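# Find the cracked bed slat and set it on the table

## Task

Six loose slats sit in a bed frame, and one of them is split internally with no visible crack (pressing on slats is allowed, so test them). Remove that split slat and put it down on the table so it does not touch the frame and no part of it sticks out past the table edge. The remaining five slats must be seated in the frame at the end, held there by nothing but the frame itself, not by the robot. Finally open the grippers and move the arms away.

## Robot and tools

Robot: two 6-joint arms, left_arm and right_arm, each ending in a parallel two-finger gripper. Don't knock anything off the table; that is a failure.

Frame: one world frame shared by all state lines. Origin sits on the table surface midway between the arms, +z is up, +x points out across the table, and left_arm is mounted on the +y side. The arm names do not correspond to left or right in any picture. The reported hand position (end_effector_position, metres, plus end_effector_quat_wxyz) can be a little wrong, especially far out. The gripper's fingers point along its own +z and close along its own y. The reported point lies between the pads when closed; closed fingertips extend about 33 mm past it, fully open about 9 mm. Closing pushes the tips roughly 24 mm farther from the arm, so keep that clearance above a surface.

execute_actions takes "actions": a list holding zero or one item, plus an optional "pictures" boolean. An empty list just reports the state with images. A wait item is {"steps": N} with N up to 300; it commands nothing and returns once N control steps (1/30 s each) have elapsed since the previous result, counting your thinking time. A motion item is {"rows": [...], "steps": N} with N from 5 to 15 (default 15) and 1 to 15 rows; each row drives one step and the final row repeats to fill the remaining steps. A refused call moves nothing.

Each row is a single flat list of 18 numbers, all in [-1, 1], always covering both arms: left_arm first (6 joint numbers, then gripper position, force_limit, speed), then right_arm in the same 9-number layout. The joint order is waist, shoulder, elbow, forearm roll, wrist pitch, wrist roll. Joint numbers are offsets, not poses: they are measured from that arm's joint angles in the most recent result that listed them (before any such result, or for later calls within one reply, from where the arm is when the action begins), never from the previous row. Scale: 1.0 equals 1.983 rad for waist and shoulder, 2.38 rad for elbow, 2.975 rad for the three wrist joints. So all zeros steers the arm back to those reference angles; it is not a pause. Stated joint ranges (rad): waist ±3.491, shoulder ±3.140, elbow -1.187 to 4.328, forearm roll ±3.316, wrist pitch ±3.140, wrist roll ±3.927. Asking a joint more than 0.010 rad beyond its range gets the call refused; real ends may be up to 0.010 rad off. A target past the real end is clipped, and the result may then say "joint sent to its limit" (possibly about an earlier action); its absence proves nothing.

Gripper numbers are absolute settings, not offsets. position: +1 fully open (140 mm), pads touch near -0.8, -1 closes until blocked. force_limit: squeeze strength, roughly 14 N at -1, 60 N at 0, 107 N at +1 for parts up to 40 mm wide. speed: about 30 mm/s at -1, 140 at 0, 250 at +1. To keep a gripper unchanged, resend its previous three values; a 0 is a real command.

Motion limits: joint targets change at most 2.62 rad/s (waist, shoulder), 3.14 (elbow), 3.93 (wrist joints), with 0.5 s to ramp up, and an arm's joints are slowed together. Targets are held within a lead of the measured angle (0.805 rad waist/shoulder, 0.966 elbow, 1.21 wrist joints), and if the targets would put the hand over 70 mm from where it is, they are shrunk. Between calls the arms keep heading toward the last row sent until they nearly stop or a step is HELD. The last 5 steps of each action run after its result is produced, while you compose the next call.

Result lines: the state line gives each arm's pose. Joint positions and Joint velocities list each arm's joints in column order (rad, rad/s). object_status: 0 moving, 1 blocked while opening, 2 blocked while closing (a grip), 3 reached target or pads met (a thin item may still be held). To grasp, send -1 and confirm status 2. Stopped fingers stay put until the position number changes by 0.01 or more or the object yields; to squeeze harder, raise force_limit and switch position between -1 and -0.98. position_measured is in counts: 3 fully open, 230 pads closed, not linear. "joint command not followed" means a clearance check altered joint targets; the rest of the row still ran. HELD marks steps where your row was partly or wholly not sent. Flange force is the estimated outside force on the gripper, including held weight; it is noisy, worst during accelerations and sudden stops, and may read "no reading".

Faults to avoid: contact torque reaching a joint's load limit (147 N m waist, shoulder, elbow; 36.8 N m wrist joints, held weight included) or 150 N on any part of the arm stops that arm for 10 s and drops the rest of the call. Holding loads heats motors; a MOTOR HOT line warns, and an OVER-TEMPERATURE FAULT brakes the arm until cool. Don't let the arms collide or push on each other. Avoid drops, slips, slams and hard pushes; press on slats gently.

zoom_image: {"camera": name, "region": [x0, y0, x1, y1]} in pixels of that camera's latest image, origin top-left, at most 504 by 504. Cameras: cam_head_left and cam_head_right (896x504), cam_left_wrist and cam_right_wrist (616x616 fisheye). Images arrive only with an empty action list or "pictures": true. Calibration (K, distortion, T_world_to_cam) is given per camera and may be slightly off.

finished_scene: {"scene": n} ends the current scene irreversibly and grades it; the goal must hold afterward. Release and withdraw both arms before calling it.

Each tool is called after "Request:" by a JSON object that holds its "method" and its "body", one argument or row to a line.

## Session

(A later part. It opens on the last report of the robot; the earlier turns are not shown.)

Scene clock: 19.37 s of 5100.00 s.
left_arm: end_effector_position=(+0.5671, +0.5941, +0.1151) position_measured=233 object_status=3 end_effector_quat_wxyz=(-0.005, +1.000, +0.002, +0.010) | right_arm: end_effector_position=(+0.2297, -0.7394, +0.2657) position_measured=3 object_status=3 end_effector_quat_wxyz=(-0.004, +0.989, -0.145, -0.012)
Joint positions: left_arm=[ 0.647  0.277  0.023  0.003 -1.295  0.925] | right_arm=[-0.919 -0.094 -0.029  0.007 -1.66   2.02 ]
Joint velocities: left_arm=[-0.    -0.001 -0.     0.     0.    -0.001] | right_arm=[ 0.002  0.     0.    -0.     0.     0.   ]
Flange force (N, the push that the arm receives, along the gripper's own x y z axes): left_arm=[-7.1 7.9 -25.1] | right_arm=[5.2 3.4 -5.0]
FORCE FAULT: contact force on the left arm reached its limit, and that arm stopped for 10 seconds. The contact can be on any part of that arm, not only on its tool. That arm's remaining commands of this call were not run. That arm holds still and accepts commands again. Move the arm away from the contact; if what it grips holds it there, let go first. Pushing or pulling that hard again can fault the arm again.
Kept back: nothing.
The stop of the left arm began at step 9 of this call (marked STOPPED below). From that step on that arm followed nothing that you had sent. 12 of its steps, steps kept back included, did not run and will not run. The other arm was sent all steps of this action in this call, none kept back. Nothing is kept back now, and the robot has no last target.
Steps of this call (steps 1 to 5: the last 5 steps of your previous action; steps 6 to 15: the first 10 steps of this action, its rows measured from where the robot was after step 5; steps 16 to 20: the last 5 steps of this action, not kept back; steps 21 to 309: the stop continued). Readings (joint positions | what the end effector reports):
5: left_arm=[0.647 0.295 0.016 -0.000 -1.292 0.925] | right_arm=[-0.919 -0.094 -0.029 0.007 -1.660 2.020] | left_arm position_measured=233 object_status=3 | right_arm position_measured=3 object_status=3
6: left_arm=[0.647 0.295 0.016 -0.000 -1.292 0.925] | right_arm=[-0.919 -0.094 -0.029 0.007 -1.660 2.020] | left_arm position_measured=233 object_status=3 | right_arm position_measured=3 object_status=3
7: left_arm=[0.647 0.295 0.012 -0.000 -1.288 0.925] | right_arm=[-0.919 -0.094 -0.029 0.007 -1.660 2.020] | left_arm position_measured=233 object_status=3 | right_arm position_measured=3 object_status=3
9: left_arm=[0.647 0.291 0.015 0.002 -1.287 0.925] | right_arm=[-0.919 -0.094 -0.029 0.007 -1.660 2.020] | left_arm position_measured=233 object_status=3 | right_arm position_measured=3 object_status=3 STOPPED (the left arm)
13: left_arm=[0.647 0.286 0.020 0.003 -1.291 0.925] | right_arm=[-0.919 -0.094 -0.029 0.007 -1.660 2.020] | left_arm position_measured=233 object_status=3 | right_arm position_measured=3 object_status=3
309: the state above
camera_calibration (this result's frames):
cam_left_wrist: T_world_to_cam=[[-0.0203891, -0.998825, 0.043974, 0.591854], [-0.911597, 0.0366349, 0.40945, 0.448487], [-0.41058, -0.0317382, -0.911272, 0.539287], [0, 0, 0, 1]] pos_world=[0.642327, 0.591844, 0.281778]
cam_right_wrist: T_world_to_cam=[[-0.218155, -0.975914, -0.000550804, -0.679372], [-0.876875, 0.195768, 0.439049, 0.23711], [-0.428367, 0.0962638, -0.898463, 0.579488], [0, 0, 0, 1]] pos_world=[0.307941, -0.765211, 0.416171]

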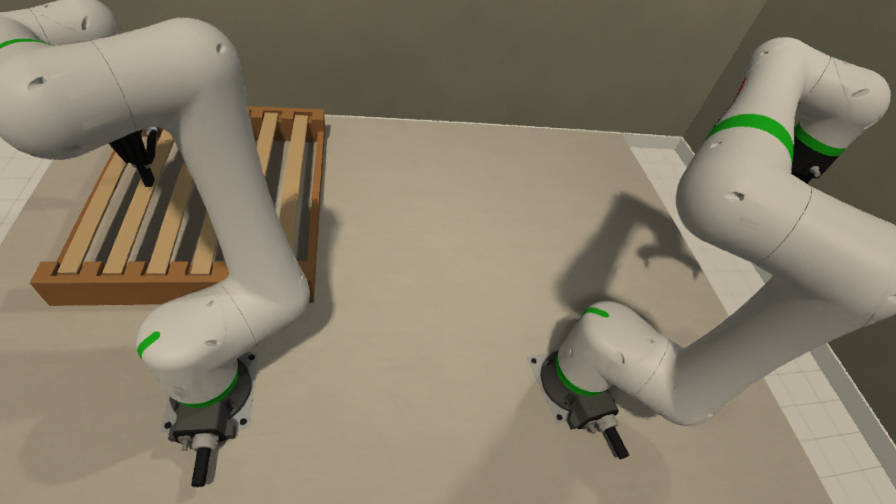

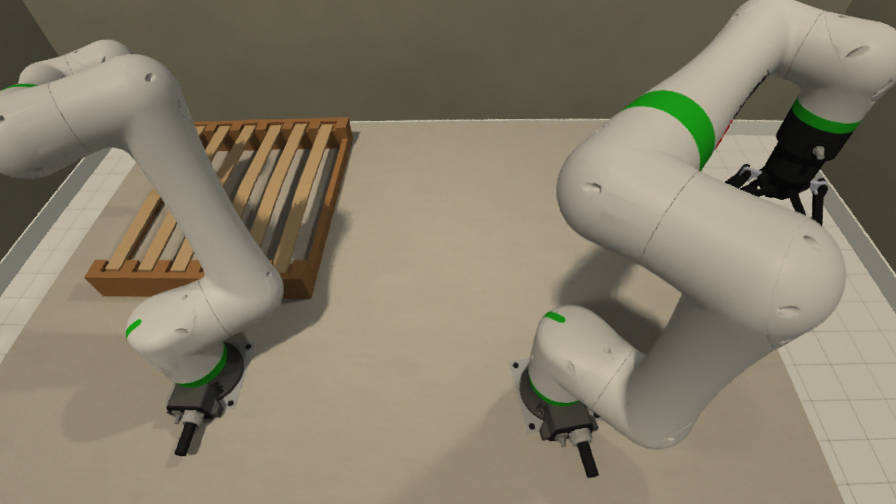

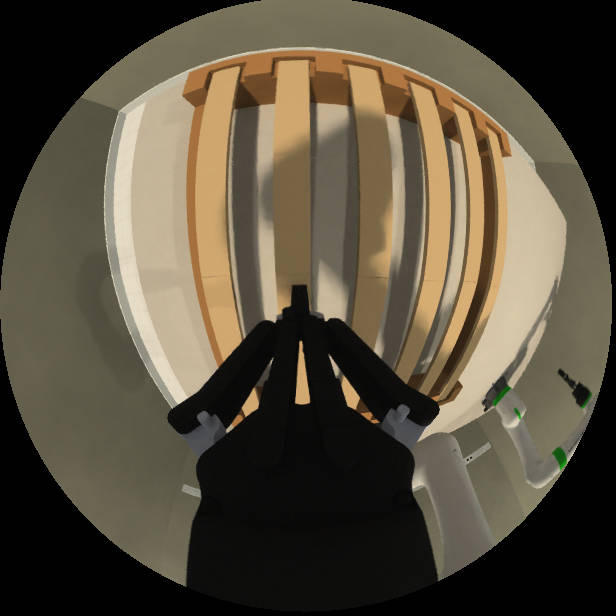

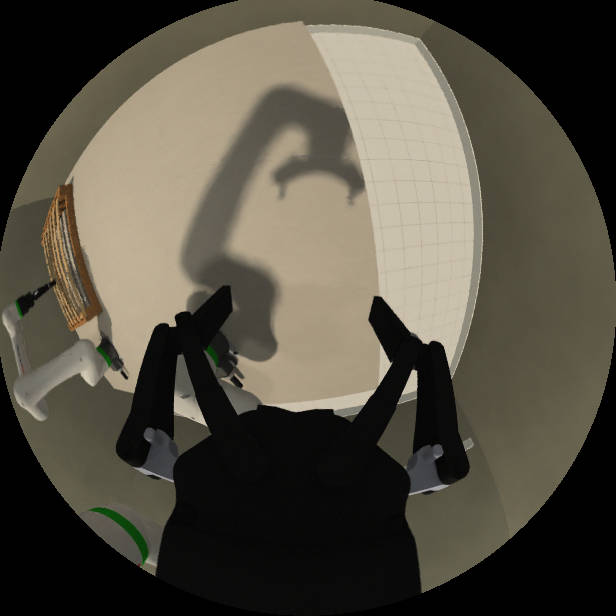

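Request:
{"method": "execute_actions", "body": {
  "actions": [
    {"rows":[[0,0,0.02,0,-0.016,0,-1,0,0,0,0,0,0,0,0,1,0,0],[0,0,0.02,0,-0.016,0,-1,0,0,0,0,0,0,0,0,1,0,0],[0,0,0.02,0,-0.016,0,-1,0,0,0,0,0,0,0,0,1,0,0],[0,0,0.02,0,-0.016,0,-1,0,0,0,0,0,0,0,0,1,0,0],[0,0,0.02,0,-0.016,0,-1,0,0,0,0,0,0,0,0,1,0,0],[0.0555,0.0777,0.1046,-0.001,-0.0393,-0.0373,-0.08,0,0,0,0,0,0,0,0,1,0,0]]}
  ]
}}

Request:
{"method": "execute_actions", "body": {
  "actions": [
    {"steps":15}
  ],
  "pictures": true
}}

Scene clock: 19.97 s of 5100.00 s.
left_arm: end_effector_position=(+0.5775, +0.6248, +0.1395) position_measured=206 object_status=0 end_effector_quat_wxyz=(-0.004, +1.000, +0.002, +0.008) | right_arm: end_effector_position=(+0.2297, -0.7394, +0.2657) position_measured=3 object_status=3 end_effector_quat_wxyz=(-0.004, +0.989, -0.145, -0.012)
Joint positions: left_arm=[ 0.679  0.322  0.139  0.003 -1.37   0.892] | right_arm=[-0.919 -0.094 -0.029  0.007 -1.66   2.02 ]
Joint velocities: left_arm=[ 0.476  0.665  0.897 -0.013 -0.27  -0.479] | right_arm=[ 0.    -0.001 -0.    -0.001 -0.    -0.   ]
Flange force (N, the push that the arm receives, along the gripper's own x y z axes): left_arm=[-15.4 33.7 -4.2] | right_arm=[3.8 4.6 -4.7]
Steps of this call (steps 1 to 8: nothing new was sent; steps 9 to 18: the first 10 steps of this action). Readings (joint positions | what the end effector reports):
9: left_arm=[0.647 0.277 0.023 0.003 -1.295 0.925] | right_arm=[-0.919 -0.094 -0.029 0.007 -1.660 2.020] | left_arm position_measured=233 object_status=3 | right_arm position_measured=3 object_status=3
10: left_arm=[0.647 0.277 0.027 0.003 -1.299 0.925] | right_arm=[-0.919 -0.094 -0.029 0.007 -1.660 2.020] | left_arm position_measured=233 object_status=3 | right_arm position_measured=3 object_status=3
12: left_arm=[0.647 0.278 0.051 0.003 -1.323 0.925] | right_arm=[-0.919 -0.094 -0.029 0.007 -1.660 2.020] | left_arm position_measured=233 object_status=3 | right_arm position_measured=3 object_status=3
16: left_arm=[0.655 0.289 0.090 0.003 -1.351 0.916] | right_arm=[-0.919 -0.094 -0.029 0.007 -1.660 2.020] | left_arm position_measured=221 object_status=0 | right_arm position_measured=3 object_status=3
18: the state above

Scene clock: 20.47 s of 5100.00 s.
left_arm: end_effector_position=(+0.5824, +0.6902, +0.1327) position_measured=139 object_status=3 end_effector_quat_wxyz=(+0.000, +1.000, +0.001, -0.000) | right_arm: end_effector_position=(+0.2297, -0.7394, +0.2657) position_measured=3 object_status=3 end_effector_quat_wxyz=(-0.004, +0.989, -0.145, -0.012)
Joint positions: left_arm=[ 0.757  0.431  0.272  0.001 -1.412  0.814] | right_arm=[-0.919 -0.094 -0.029  0.007 -1.66   2.02 ]
Joint velocities: left_arm=[ 0.001  0.002  0.001 -0.    -0.     0.   ] | right_arm=[-0.001  0.001  0.     0.     0.    -0.   ]
Flange force (N, the push that the arm receives, along the gripper's own x y z axes): left_arm=[5.3 -2.5 0.6] | right_arm=[3.9 4.1 -3.6]
Kept back: nothing.
Steps of this call (steps 1 to 5: the last 5 steps of your previous action; steps 6 to 15: the robot went on to your last target). Readings (joint positions | what the end effector reports):
1: left_arm=[0.696 0.347 0.169 0.003 -1.379 0.874] | right_arm=[-0.919 -0.094 -0.029 0.007 -1.660 2.020] | left_arm position_measured=198 object_status=0 | right_arm position_measured=3 object_status=3
2: left_arm=[0.714 0.371 0.197 0.002 -1.388 0.857] | right_arm=[-0.919 -0.094 -0.029 0.007 -1.660 2.020] | left_arm position_measured=191 object_status=0 | right_arm position_measured=3 object_status=3
4: left_arm=[0.740 0.408 0.242 0.001 -1.402 0.831] | right_arm=[-0.919 -0.094 -0.029 0.007 -1.660 2.020] | left_arm position_measured=176 object_status=0 | right_arm position_measured=3 object_status=3
8: left_arm=[0.756 0.431 0.271 0.001 -1.412 0.814] | right_arm=[-0.919 -0.094 -0.029 0.007 -1.660 2.020] | left_arm position_measured=145 object_status=0 | right_arm position_measured=3 object_status=3
15: the state above
camera_calibration (this result's frames):
cam_left_wrist: T_world_to_cam=[[-0.0211914, -0.998238, 0.0554238, 0.685875], [-0.903507, 0.0428561, 0.426425, 0.440475], [-0.428049, -0.0410393, -0.902823, 0.5801], [0, 0, 0, 1]] pos_world=[0.660818, 0.689596, 0.297884]
cam_right_wrist: T_world_to_cam=[[-0.218155, -0.975914, -0.000550683, -0.679372], [-0.876875, 0.195768, 0.43905, 0.23711], [-0.428367, 0.0962639, -0.898463, 0.579488], [0, 0, 0, 1]] pos_world=[0.307941, -0.765211, 0.416171]

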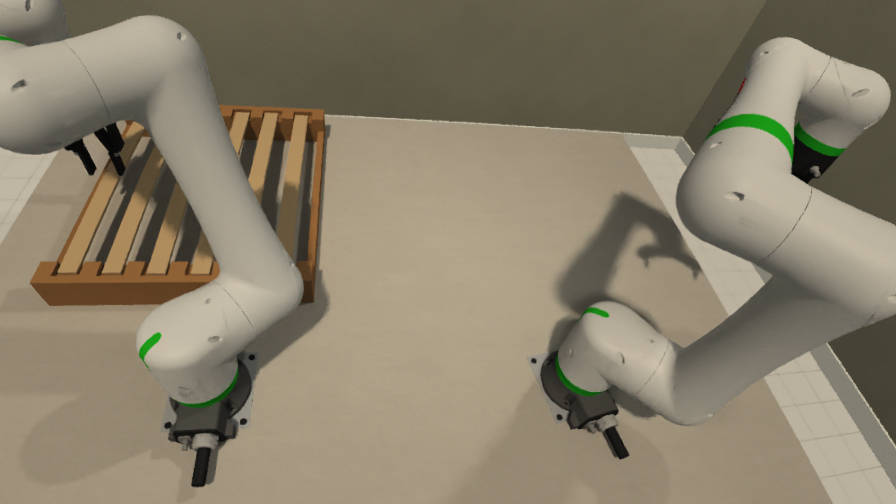

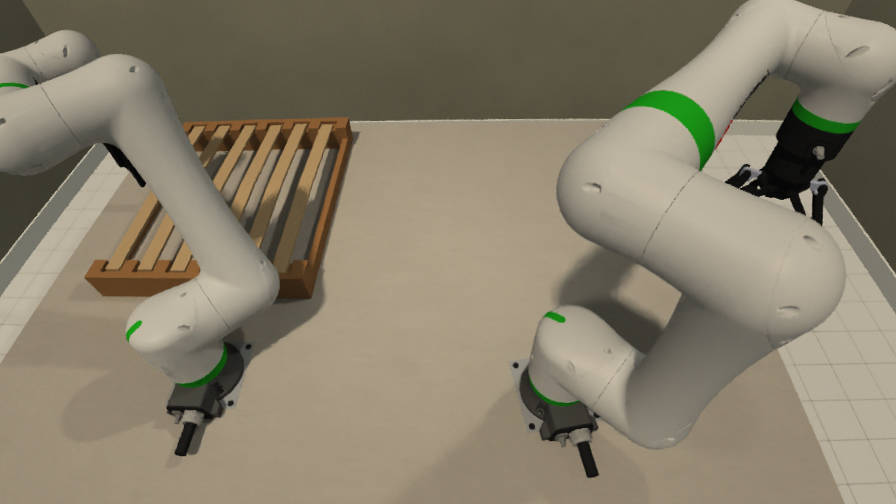

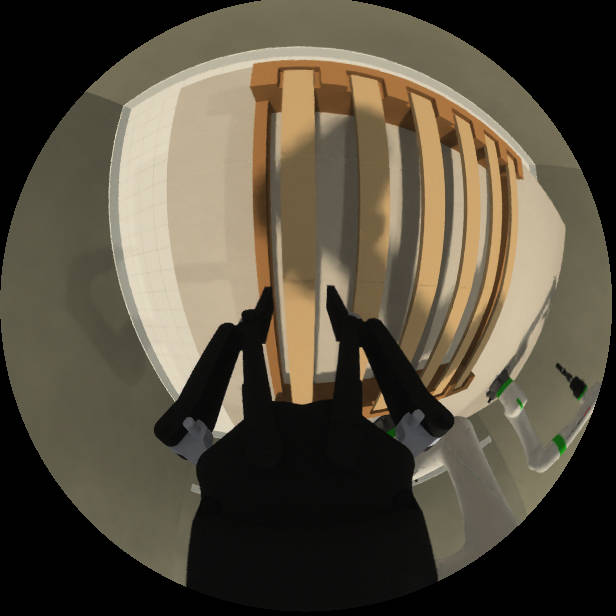

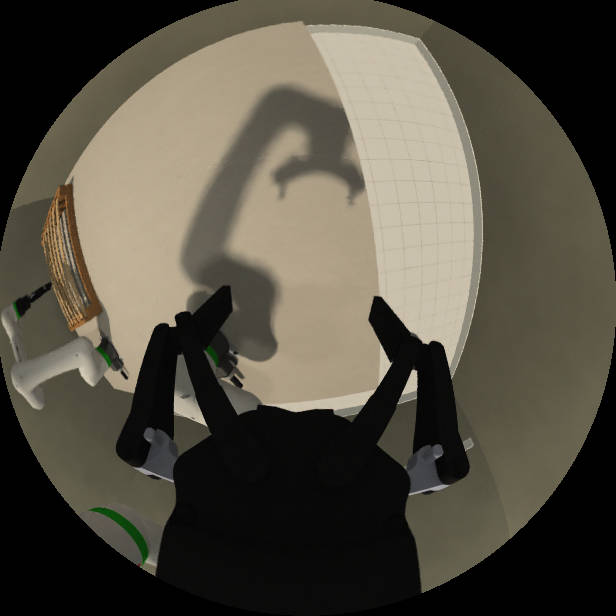

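Request:
{"method": "execute_actions", "body": {
  "actions": [
    {"rows":[[0,0.009,-0.025,0,0.026,0,-0.2,0,0,0,0,0,0,0,0,1,0,0]],"steps":12}
  ]
}}

Request:
{"method": "execute_actions", "body": {
  "actions": [
    {"rows":[[0,0,0,0,0,0,-1,0,-0.5,0,0,0,0,0,0,1,0,0]]}
  ]
}}

Request:
{"method": "execute_actions", "body": {
  "actions": [
    {"rows":[[0,-0.016,0.062,0,-0.06,0,-1,0,-0.5,0,0,0,0,0,0,1,0,0]]}
  ]
}}

Request:
{"method": "execute_actions", "body": {
  "actions": [
    {"steps":8}
  ],
  "pictures": true
}}

Scene clock: 20.90 s of 5100.00 s.
left_arm: end_effector_position=(+0.5823, +0.6902, +0.0981) position_measured=154 object_status=0 end_effector_quat_wxyz=(+0.001, +1.000, +0.001, -0.000) | right_arm: end_effector_position=(+0.2297, -0.7394, +0.2657) position_measured=3 object_status=3 end_effector_quat_wxyz=(-0.004, +0.989, -0.145, -0.012)
Joint positions: left_arm=[ 0.757  0.449  0.215  0.    -1.338  0.814] | right_arm=[-0.919 -0.094 -0.029  0.007 -1.66   2.02 ]
Joint velocities: left_arm=[-0.     0.017 -0.065  0.001  0.092  0.   ] | right_arm=[ 0.  0. -0. -0. -0.  0.]
Flange force (N, the push that the arm receives, along the gripper's own x y z axes): left_arm=[0.0 -2.5 22.3] | right_arm=[2.4 3.5 -2.6]
Steps of this call (steps 1 to 6: the robot went on to your last target; steps 7 to 13: the first 7 steps of this action). Readings (joint positions | what the end effector reports):
7: left_arm=[0.757 0.431 0.272 0.001 -1.412 0.814] | right_arm=[-0.919 -0.094 -0.029 0.007 -1.660 2.020] | left_arm position_measured=139 object_status=0 | right_arm position_measured=3 object_status=3
8: left_arm=[0.757 0.432 0.268 0.001 -1.407 0.814] | right_arm=[-0.919 -0.094 -0.029 0.007 -1.660 2.020] | left_arm position_measured=144 object_status=0 | right_arm position_measured=3 object_status=3
10: left_arm=[0.757 0.440 0.242 0.001 -1.373 0.814] | right_arm=[-0.919 -0.094 -0.029 0.007 -1.660 2.020] | left_arm position_measured=154 object_status=0 | right_arm position_measured=3 object_status=3
13: the state above

Scene clock: 21.40 s of 5100.00 s.
left_arm: end_effector_position=(+0.5824, +0.6903, +0.0970) position_measured=177 object_status=0 end_effector_quat_wxyz=(+0.000, +1.000, +0.001, -0.000) | right_arm: end_effector_position=(+0.2297, -0.7394, +0.2657) position_measured=3 object_status=3 end_effector_quat_wxyz=(-0.004, +0.989, -0.145, -0.012)
Joint positions: left_arm=[ 0.757  0.449  0.212  0.    -1.334  0.814] | right_arm=[-0.919 -0.094 -0.029  0.007 -1.66   2.02 ]
Joint velocities: left_arm=[ 0.  0. -0. -0. -0. -0.] | right_arm=[ 0.001 -0.     0.    -0.002 -0.    -0.   ]
Flange force (N, the push that the arm receives, along the gripper's own x y z axes): left_arm=[7.3 -1.0 0.9] | right_arm=[4.8 3.9 -4.7]
Steps of this call (steps 1 to 5: the last 5 steps of your previous action; steps 6 to 15: the first 10 steps of this action, its rows measured from where the robot was after step 5). Readings (joint positions | what the end effector reports):
5: left_arm=[0.757 0.449 0.212 0.000 -1.335 0.814] | right_arm=[-0.919 -0.094 -0.029 0.007 -1.660 2.020] | left_arm position_measured=154 object_status=0 | right_arm position_measured=3 object_status=3
6: left_arm=[0.757 0.449 0.212 0.000 -1.334 0.814] | right_arm=[-0.919 -0.094 -0.029 0.007 -1.660 2.020] | left_arm position_measured=154 object_status=0 | right_arm position_measured=3 object_status=3
7: left_arm=[0.757 0.449 0.212 0.000 -1.334 0.814] | right_arm=[-0.919 -0.094 -0.029 0.007 -1.660 2.020] | left_arm position_measured=157 object_status=0 | right_arm position_measured=3 object_status=3
9: left_arm=[0.757 0.449 0.212 0.000 -1.334 0.814] | right_arm=[-0.919 -0.094 -0.029 0.007 -1.660 2.020] | left_arm position_measured=166 object_status=0 | right_arm position_measured=3 object_status=3
13: left_arm=[0.757 0.449 0.212 0.000 -1.334 0.814] | right_arm=[-0.919 -0.094 -0.029 0.007 -1.660 2.020] | left_arm position_measured=177 object_status=0 | right_arm position_measured=3 object_status=3
15: the state above

Scene clock: 21.90 s of 5100.00 s.
left_arm: end_effector_position=(+0.5824, +0.6903, +0.1773) position_measured=177 object_status=2 end_effector_quat_wxyz=(-0.000, +1.000, +0.001, +0.000) | right_arm: end_effector_position=(+0.2297, -0.7394, +0.2657) position_measured=3 object_status=3 end_effector_quat_wxyz=(-0.004, +0.989, -0.145, -0.012)
Joint positions: left_arm=[ 0.757  0.418  0.357  0.    -1.509  0.814] | right_arm=[-0.919 -0.094 -0.029  0.007 -1.66   2.02 ]
Joint velocities: left_arm=[ 0.    -0.02   0.105  0.    -0.13  -0.001] | right_arm=[ 0.001 -0.     0.     0.001 -0.     0.   ]
Flange force (N, the push that the arm receives, along the gripper's own x y z axes): left_arm=[-10.0 8.6 -12.1] | right_arm=[5.9 3.1 -5.4]
Steps of this call (steps 1 to 5: the last 5 steps of your previous action; steps 6 to 15: the first 10 steps of this action, its rows measured from where the robot was after step 5). Readings (joint positions | what the end effector reports):
5: left_arm=[0.757 0.449 0.212 0.000 -1.334 0.814] | right_arm=[-0.919 -0.094 -0.029 0.007 -1.660 2.020] | left_arm position_measured=177 object_status=2 | right_arm position_measured=3 object_status=3
6: left_arm=[0.757 0.449 0.213 0.000 -1.334 0.814] | right_arm=[-0.919 -0.094 -0.029 0.007 -1.660 2.020] | left_arm position_measured=177 object_status=2 | right_arm position_measured=3 object_status=3
7: left_arm=[0.757 0.449 0.216 0.000 -1.339 0.814] | right_arm=[-0.919 -0.094 -0.029 0.007 -1.660 2.020] | left_arm position_measured=177 object_status=2 | right_arm position_measured=3 object_status=3
9: left_arm=[0.757 0.442 0.245 0.000 -1.375 0.814] | right_arm=[-0.919 -0.094 -0.029 0.007 -1.660 2.020] | left_arm position_measured=177 object_status=2 | right_arm position_measured=3 object_status=3
13: left_arm=[0.757 0.422 0.339 0.000 -1.487 0.814] | right_arm=[-0.919 -0.094 -0.029 0.007 -1.660 2.020] | left_arm position_measured=177 object_status=2 | right_arm position_measured=3 object_status=3
15: the state above

Scene clock: 22.17 s of 5100.00 s.
left_arm: end_effector_position=(+0.5822, +0.6901, +0.1786) position_measured=177 object_status=2 end_effector_quat_wxyz=(-0.000, +1.000, +0.001, +0.000) | right_arm: end_effector_position=(+0.2297, -0.7394, +0.2657) position_measured=3 object_status=3 end_effector_quat_wxyz=(-0.004, +0.989, -0.145, -0.012)
Joint positions: left_arm=[ 0.757  0.417  0.36   0.    -1.513  0.814] | right_arm=[-0.919 -0.094 -0.029  0.007 -1.66   2.02 ]
Joint velocities: left_arm=[-0.     0.001  0.    -0.    -0.    -0.   ] | right_arm=[-0.001 -0.    -0.     0.     0.     0.   ]
Flange force (N, the push that the arm receives, along the gripper's own x y z axes): left_arm=[-2.1 0.2 4.6] | right_arm=[2.6 1.2 -2.2]
Kept back: nothing.
Steps of this call (steps 1 to 5: the last 5 steps of your previous action; steps 6 to 8: the robot went on to your last target). Readings (joint positions | what the end effector reports):
1: left_arm=[0.757 0.417 0.359 0.000 -1.512 0.814] | right_arm=[-0.919 -0.094 -0.029 0.007 -1.660 2.020] | left_arm position_measured=177 object_status=2 | right_arm position_measured=3 object_status=3
2: left_arm=[0.757 0.417 0.359 0.000 -1.512 0.814] | right_arm=[-0.919 -0.094 -0.029 0.007 -1.660 2.020] | left_arm position_measured=177 object_status=2 | right_arm position_measured=3 object_status=3
4: left_arm=[0.757 0.417 0.360 0.000 -1.513 0.814] | right_arm=[-0.919 -0.094 -0.029 0.007 -1.660 2.020] | left_arm position_measured=177 object_status=2 | right_arm position_measured=3 object_status=3
8: the state above
camera_calibration (this result's frames):
cam_left_wrist: T_world_to_cam=[[-0.021265, -0.998279, 0.054644, 0.683508], [-0.903698, 0.0425715, 0.42605, 0.421096], [-0.427643, -0.0403217, -0.903048, 0.620792], [0, 0, 0, 1]] pos_world=[0.660555, 0.689436, 0.343848]
cam_right_wrist: T_world_to_cam=[[-0.218155, -0.975914, -0.000550698, -0.679372], [-0.876875, 0.195768, 0.43905, 0.23711], [-0.428367, 0.0962639, -0.898463, 0.579488], [0, 0, 0, 1]] pos_world=[0.307941, -0.765211, 0.416171]

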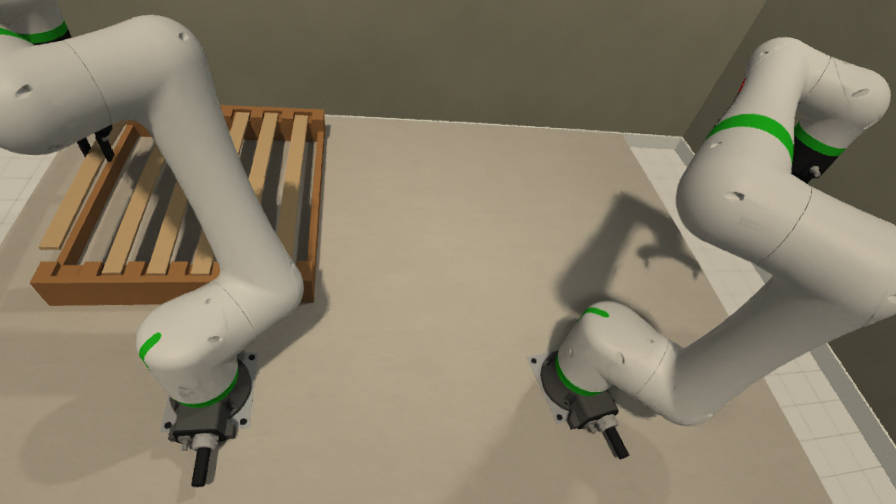

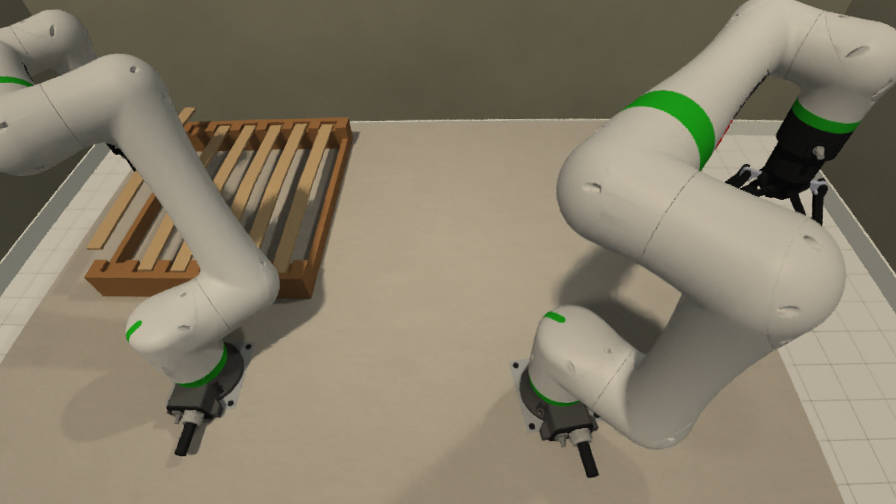

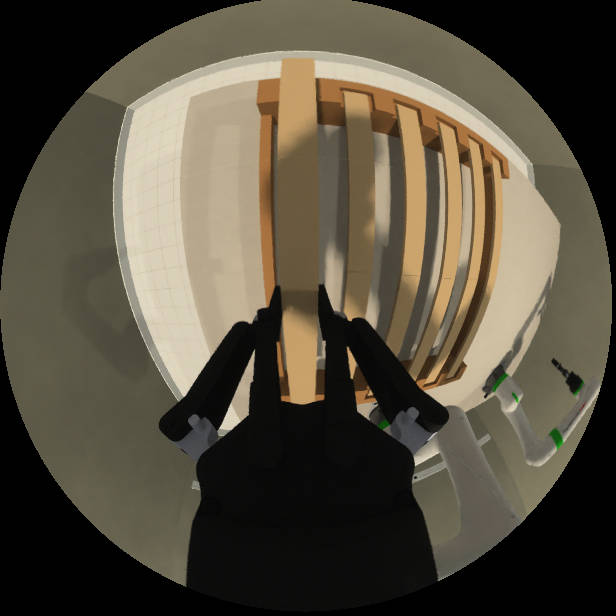

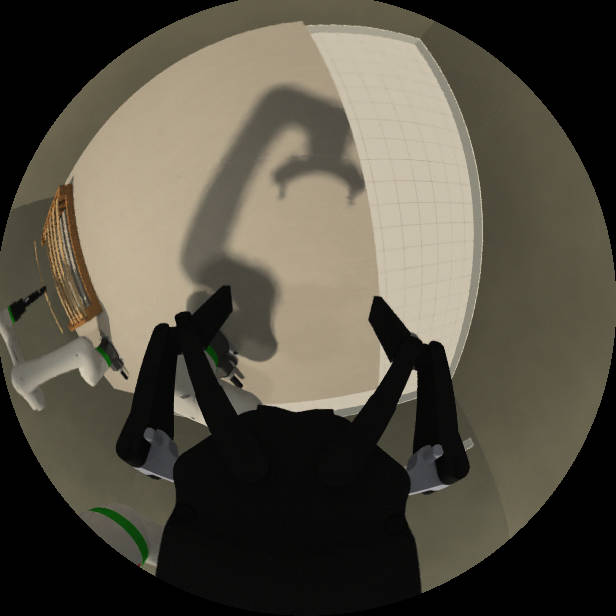

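Request:
{"method": "execute_actions", "body": {
  "actions": [
    {"rows":[[0.0908,0.1014,0.116,0,-0.0255,-0.0605,-1,0,-0.5,0,0,0,0,0,0,1,0,0]]}
  ]
}}

Request:
{"method": "execute_actions", "body": {
  "actions": [
    {"steps":12}
  ]
}}

Request:
{"method": "execute_actions", "body": {
  "actions": [
    {"rows":[[0,0.0207,-0.096,0,0.0908,0,-1,0,-0.5,0,0,0,0,0,0,1,0,0]]}
  ]
}}

Request:
{"method": "execute_actions", "body": {
  "actions": [
    {"steps":12}
  ],
  "pictures": true
}}

Scene clock: 22.83 s of 5100.00 s.
left_arm: end_effector_position=(+0.5712, +0.7918, +0.1742) position_measured=177 object_status=2 end_effector_quat_wxyz=(+0.000, +1.000, +0.001, +0.000) | right_arm: end_effector_position=(+0.2297, -0.7394, +0.2657) position_measured=3 object_status=3 end_effector_quat_wxyz=(-0.004, +0.989, -0.145, -0.012)
Joint positions: left_arm=[ 0.881  0.556  0.551  0.    -1.565  0.689] | right_arm=[-0.919 -0.094 -0.029  0.007 -1.66   2.02 ]
Joint velocities: left_arm=[ 0.487  0.545  0.748  0.    -0.203 -0.485] | right_arm=[ 0.001 -0.     0.    -0.001 -0.    -0.   ]
Flange force (N, the push that the arm receives, along the gripper's own x y z axes): left_arm=[2.4 -4.1 -0.5] | right_arm=[6.3 4.8 -5.3]
Steps of this call (steps 1 to 10: the robot went on to your last target; steps 11 to 20: the first 10 steps of this action). Readings (joint positions | what the end effector reports):
11: left_arm=[0.757 0.417 0.360 0.000 -1.513 0.813] | right_arm=[-0.919 -0.094 -0.029 0.007 -1.660 2.020] | left_arm position_measured=177 object_status=2 | right_arm position_measured=3 object_status=3
12: left_arm=[0.759 0.420 0.364 0.000 -1.514 0.811] | right_arm=[-0.919 -0.094 -0.029 0.007 -1.660 2.020] | left_arm position_measured=177 object_status=2 | right_arm position_measured=3 object_status=3
14: left_arm=[0.778 0.441 0.393 0.000 -1.522 0.792] | right_arm=[-0.919 -0.094 -0.029 0.007 -1.660 2.020] | left_arm position_measured=177 object_status=2 | right_arm position_measured=3 object_status=3
18: left_arm=[0.848 0.519 0.500 0.000 -1.551 0.723] | right_arm=[-0.919 -0.094 -0.029 0.007 -1.660 2.020] | left_arm position_measured=177 object_status=2 | right_arm position_measured=3 object_status=3
20: the state above

Scene clock: 23.23 s of 5100.00 s.
left_arm: end_effector_position=(+0.5596, +0.8364, +0.1701) position_measured=177 object_status=2 end_effector_quat_wxyz=(+0.000, +1.000, +0.001, -0.000) | right_arm: end_effector_position=(+0.2297, -0.7394, +0.2657) position_measured=3 object_status=3 end_effector_quat_wxyz=(-0.004, +0.989, -0.145, -0.012)
Joint positions: left_arm=[ 0.937  0.618  0.636  0.    -1.589  0.634] | right_arm=[-0.919 -0.094 -0.029  0.007 -1.66   2.02 ]
Joint velocities: left_arm=[ 0.001  0.     0.001 -0.001 -0.    -0.001] | right_arm=[ 0.001 -0.    -0.     0.001 -0.     0.   ]
Flange force (N, the push that the arm receives, along the gripper's own x y z axes): left_arm=[4.1 -1.9 2.7] | right_arm=[1.3 2.4 -3.1]
Kept back: nothing.
Steps of this call (steps 1 to 5: the last 5 steps of your previous action; steps 6 to 12: the robot went on to your last target). Readings (joint positions | what the end effector reports):
1: left_arm=[0.897 0.574 0.575 0.000 -1.572 0.673] | right_arm=[-0.919 -0.094 -0.029 0.007 -1.660 2.020] | left_arm position_measured=177 object_status=2 | right_arm position_measured=3 object_status=3
2: left_arm=[0.912 0.590 0.597 0.000 -1.578 0.659] | right_arm=[-0.919 -0.094 -0.029 0.007 -1.660 2.020] | left_arm position_measured=177 object_status=2 | right_arm position_measured=3 object_status=3
4: left_arm=[0.931 0.611 0.626 0.000 -1.586 0.640] | right_arm=[-0.919 -0.094 -0.029 0.007 -1.660 2.020] | left_arm position_measured=177 object_status=2 | right_arm position_measured=3 object_status=3
8: left_arm=[0.936 0.618 0.636 0.000 -1.589 0.634] | right_arm=[-0.919 -0.094 -0.029 0.007 -1.660 2.020] | left_arm position_measured=177 object_status=2 | right_arm position_measured=3 object_status=3
12: the state above

Scene clock: 23.57 s of 5100.00 s.
left_arm: end_effector_position=(+0.5611, +0.8384, +0.0685) position_measured=177 object_status=2 end_effector_quat_wxyz=(+0.000, +1.000, +0.001, -0.000) | right_arm: end_effector_position=(+0.2297, -0.7394, +0.2657) position_measured=3 object_status=3 end_effector_quat_wxyz=(-0.004, +0.989, -0.145, -0.012)
Joint positions: left_arm=[ 0.937  0.652  0.451  0.    -1.37   0.634] | right_arm=[-0.919 -0.094 -0.029  0.007 -1.66   2.02 ]
Joint velocities: left_arm=[ 0.     0.11  -0.601  0.001  0.704 -0.   ] | right_arm=[-0.001 -0.     0.     0.    -0.     0.   ]
Flange force (N, the push that the arm receives, along the gripper's own x y z axes): left_arm=[10.2 -6.9 18.3] | right_arm=[4.7 4.6 -4.7]
Steps of this call (steps 1 to 10: the first 10 steps of this action). Readings (joint positions | what the end effector reports):
1: left_arm=[0.937 0.618 0.636 0.000 -1.589 0.634] | right_arm=[-0.919 -0.094 -0.029 0.007 -1.660 2.020] | left_arm position_measured=177 object_status=2 | right_arm position_measured=3 object_status=3
2: left_arm=[0.937 0.619 0.632 0.000 -1.584 0.634] | right_arm=[-0.919 -0.094 -0.029 0.007 -1.660 2.020] | left_arm position_measured=177 object_status=2 | right_arm position_measured=3 object_status=3
4: left_arm=[0.937 0.624 0.603 0.000 -1.550 0.634] | right_arm=[-0.919 -0.094 -0.029 0.007 -1.660 2.020] | left_arm position_measured=177 object_status=2 | right_arm position_measured=3 object_status=3
8: left_arm=[0.937 0.644 0.498 0.000 -1.426 0.634] | right_arm=[-0.919 -0.094 -0.029 0.007 -1.660 2.020] | left_arm position_measured=177 object_status=2 | right_arm position_measured=3 object_status=3
10: the state above

Scene clock: 23.97 s of 5100.00 s.
left_arm: end_effector_position=(+0.5598, +0.8366, +0.0454) position_measured=177 object_status=2 end_effector_quat_wxyz=(+0.000, +1.000, +0.001, +0.000) | right_arm: end_effector_position=(+0.2297, -0.7394, +0.2657) position_measured=3 object_status=3 end_effector_quat_wxyz=(-0.004, +0.989, -0.145, -0.012)
Joint positions: left_arm=[ 0.937  0.659  0.407  0.    -1.319  0.634] | right_arm=[-0.919 -0.094 -0.029  0.007 -1.66   2.02 ]
Joint velocities: left_arm=[-0.001  0.001  0.    -0.     0.    -0.   ] | right_arm=[-0.001 -0.    -0.     0.    -0.     0.   ]
Flange force (N, the push that the arm receives, along the gripper's own x y z axes): left_arm=[0.8 1.4 5.7] | right_arm=[6.9 3.4 -6.0]
Kept back: nothing.
Steps of this call (steps 1 to 5: the last 5 steps of your previous action; steps 6 to 12: the robot went on to your last target). Readings (joint positions | what the end effector reports):
1: left_arm=[0.937 0.655 0.433 0.000 -1.349 0.634] | right_arm=[-0.919 -0.094 -0.029 0.007 -1.660 2.020] | left_arm position_measured=177 object_status=2 | right_arm position_measured=3 object_status=3
2: left_arm=[0.937 0.658 0.420 0.000 -1.333 0.634] | right_arm=[-0.919 -0.094 -0.029 0.007 -1.660 2.020] | left_arm position_measured=177 object_status=2 | right_arm position_measured=3 object_status=3
4: left_arm=[0.937 0.659 0.409 0.000 -1.321 0.634] | right_arm=[-0.919 -0.094 -0.029 0.007 -1.660 2.020] | left_arm position_measured=177 object_status=2 | right_arm position_measured=3 object_status=3
8: left_arm=[0.937 0.659 0.408 0.000 -1.319 0.634] | right_arm=[-0.919 -0.094 -0.029 0.007 -1.660 2.020] | left_arm position_measured=177 object_status=2 | right_arm position_measured=3 object_status=3
12: the state above
camera_calibration (this result's frames):
cam_left_wrist: T_world_to_cam=[[-0.0211472, -0.99828, 0.0546868, 0.836439], [-0.903656, 0.0424875, 0.426147, 0.451343], [-0.427738, -0.0404062, -0.902999, 0.496901], [0, 0, 0, 1]] pos_world=[0.63809, 0.835902, 0.21062]
cam_right_wrist: T_world_to_cam=[[-0.218155, -0.975914, -0.000550686, -0.679372], [-0.876875, 0.195768, 0.43905, 0.23711], [-0.428367, 0.0962637, -0.898463, 0.579488], [0, 0, 0, 1]] pos_world=[0.307941, -0.765211, 0.416171]

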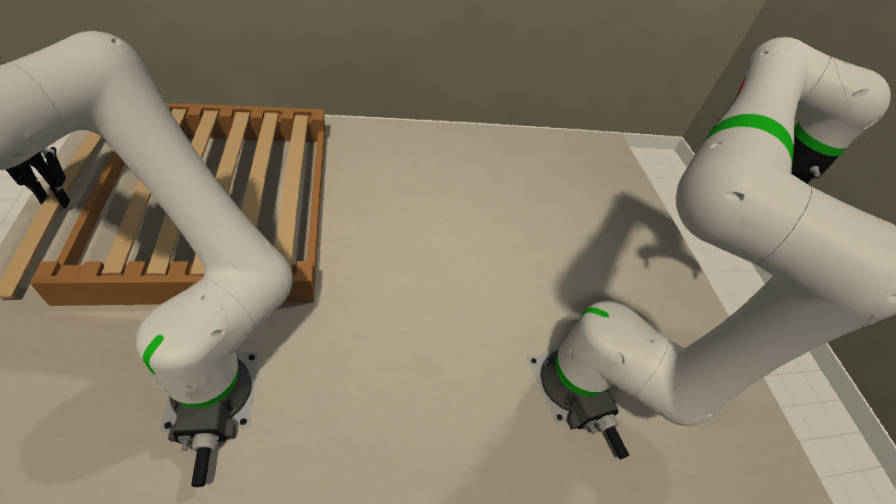

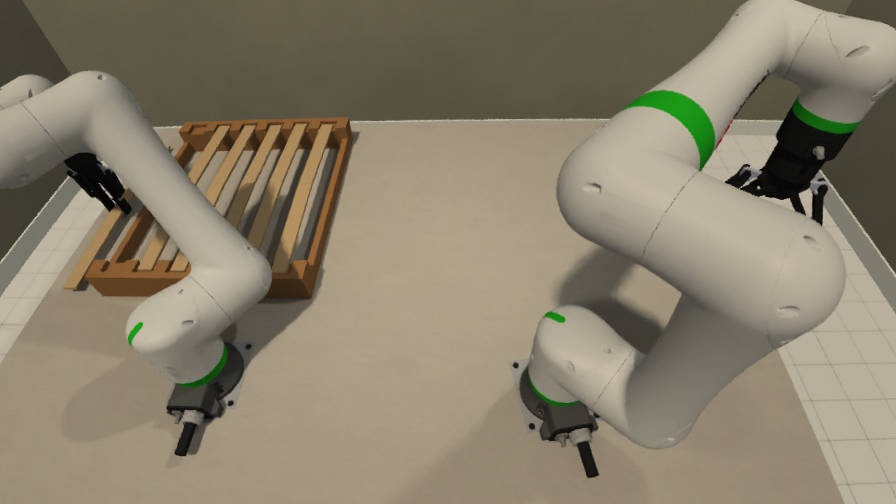

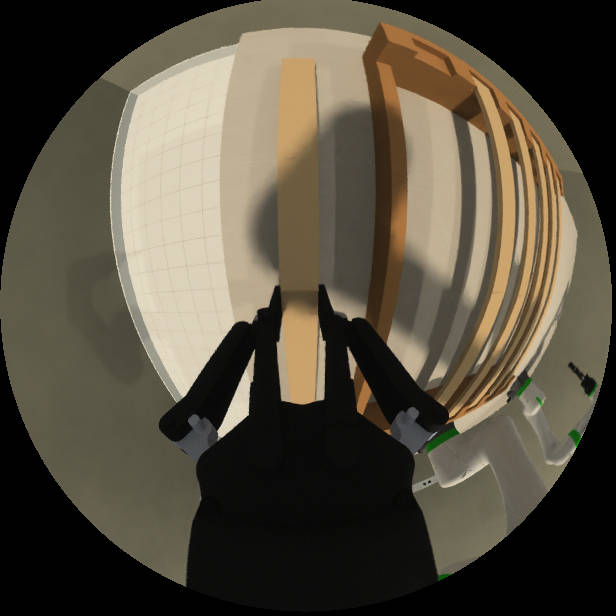

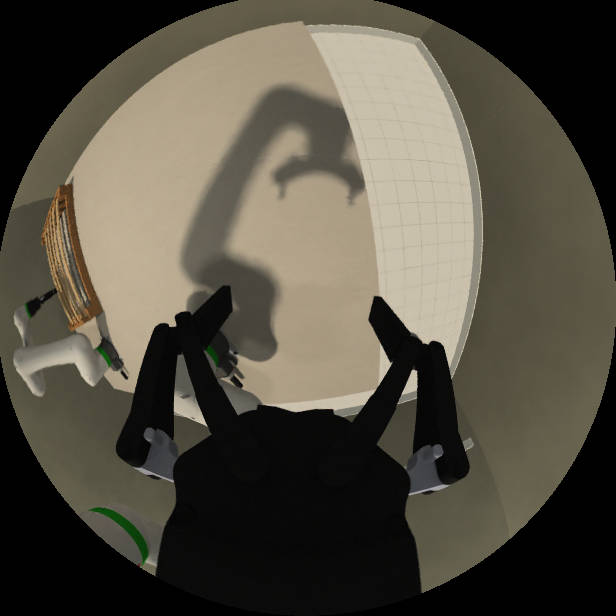

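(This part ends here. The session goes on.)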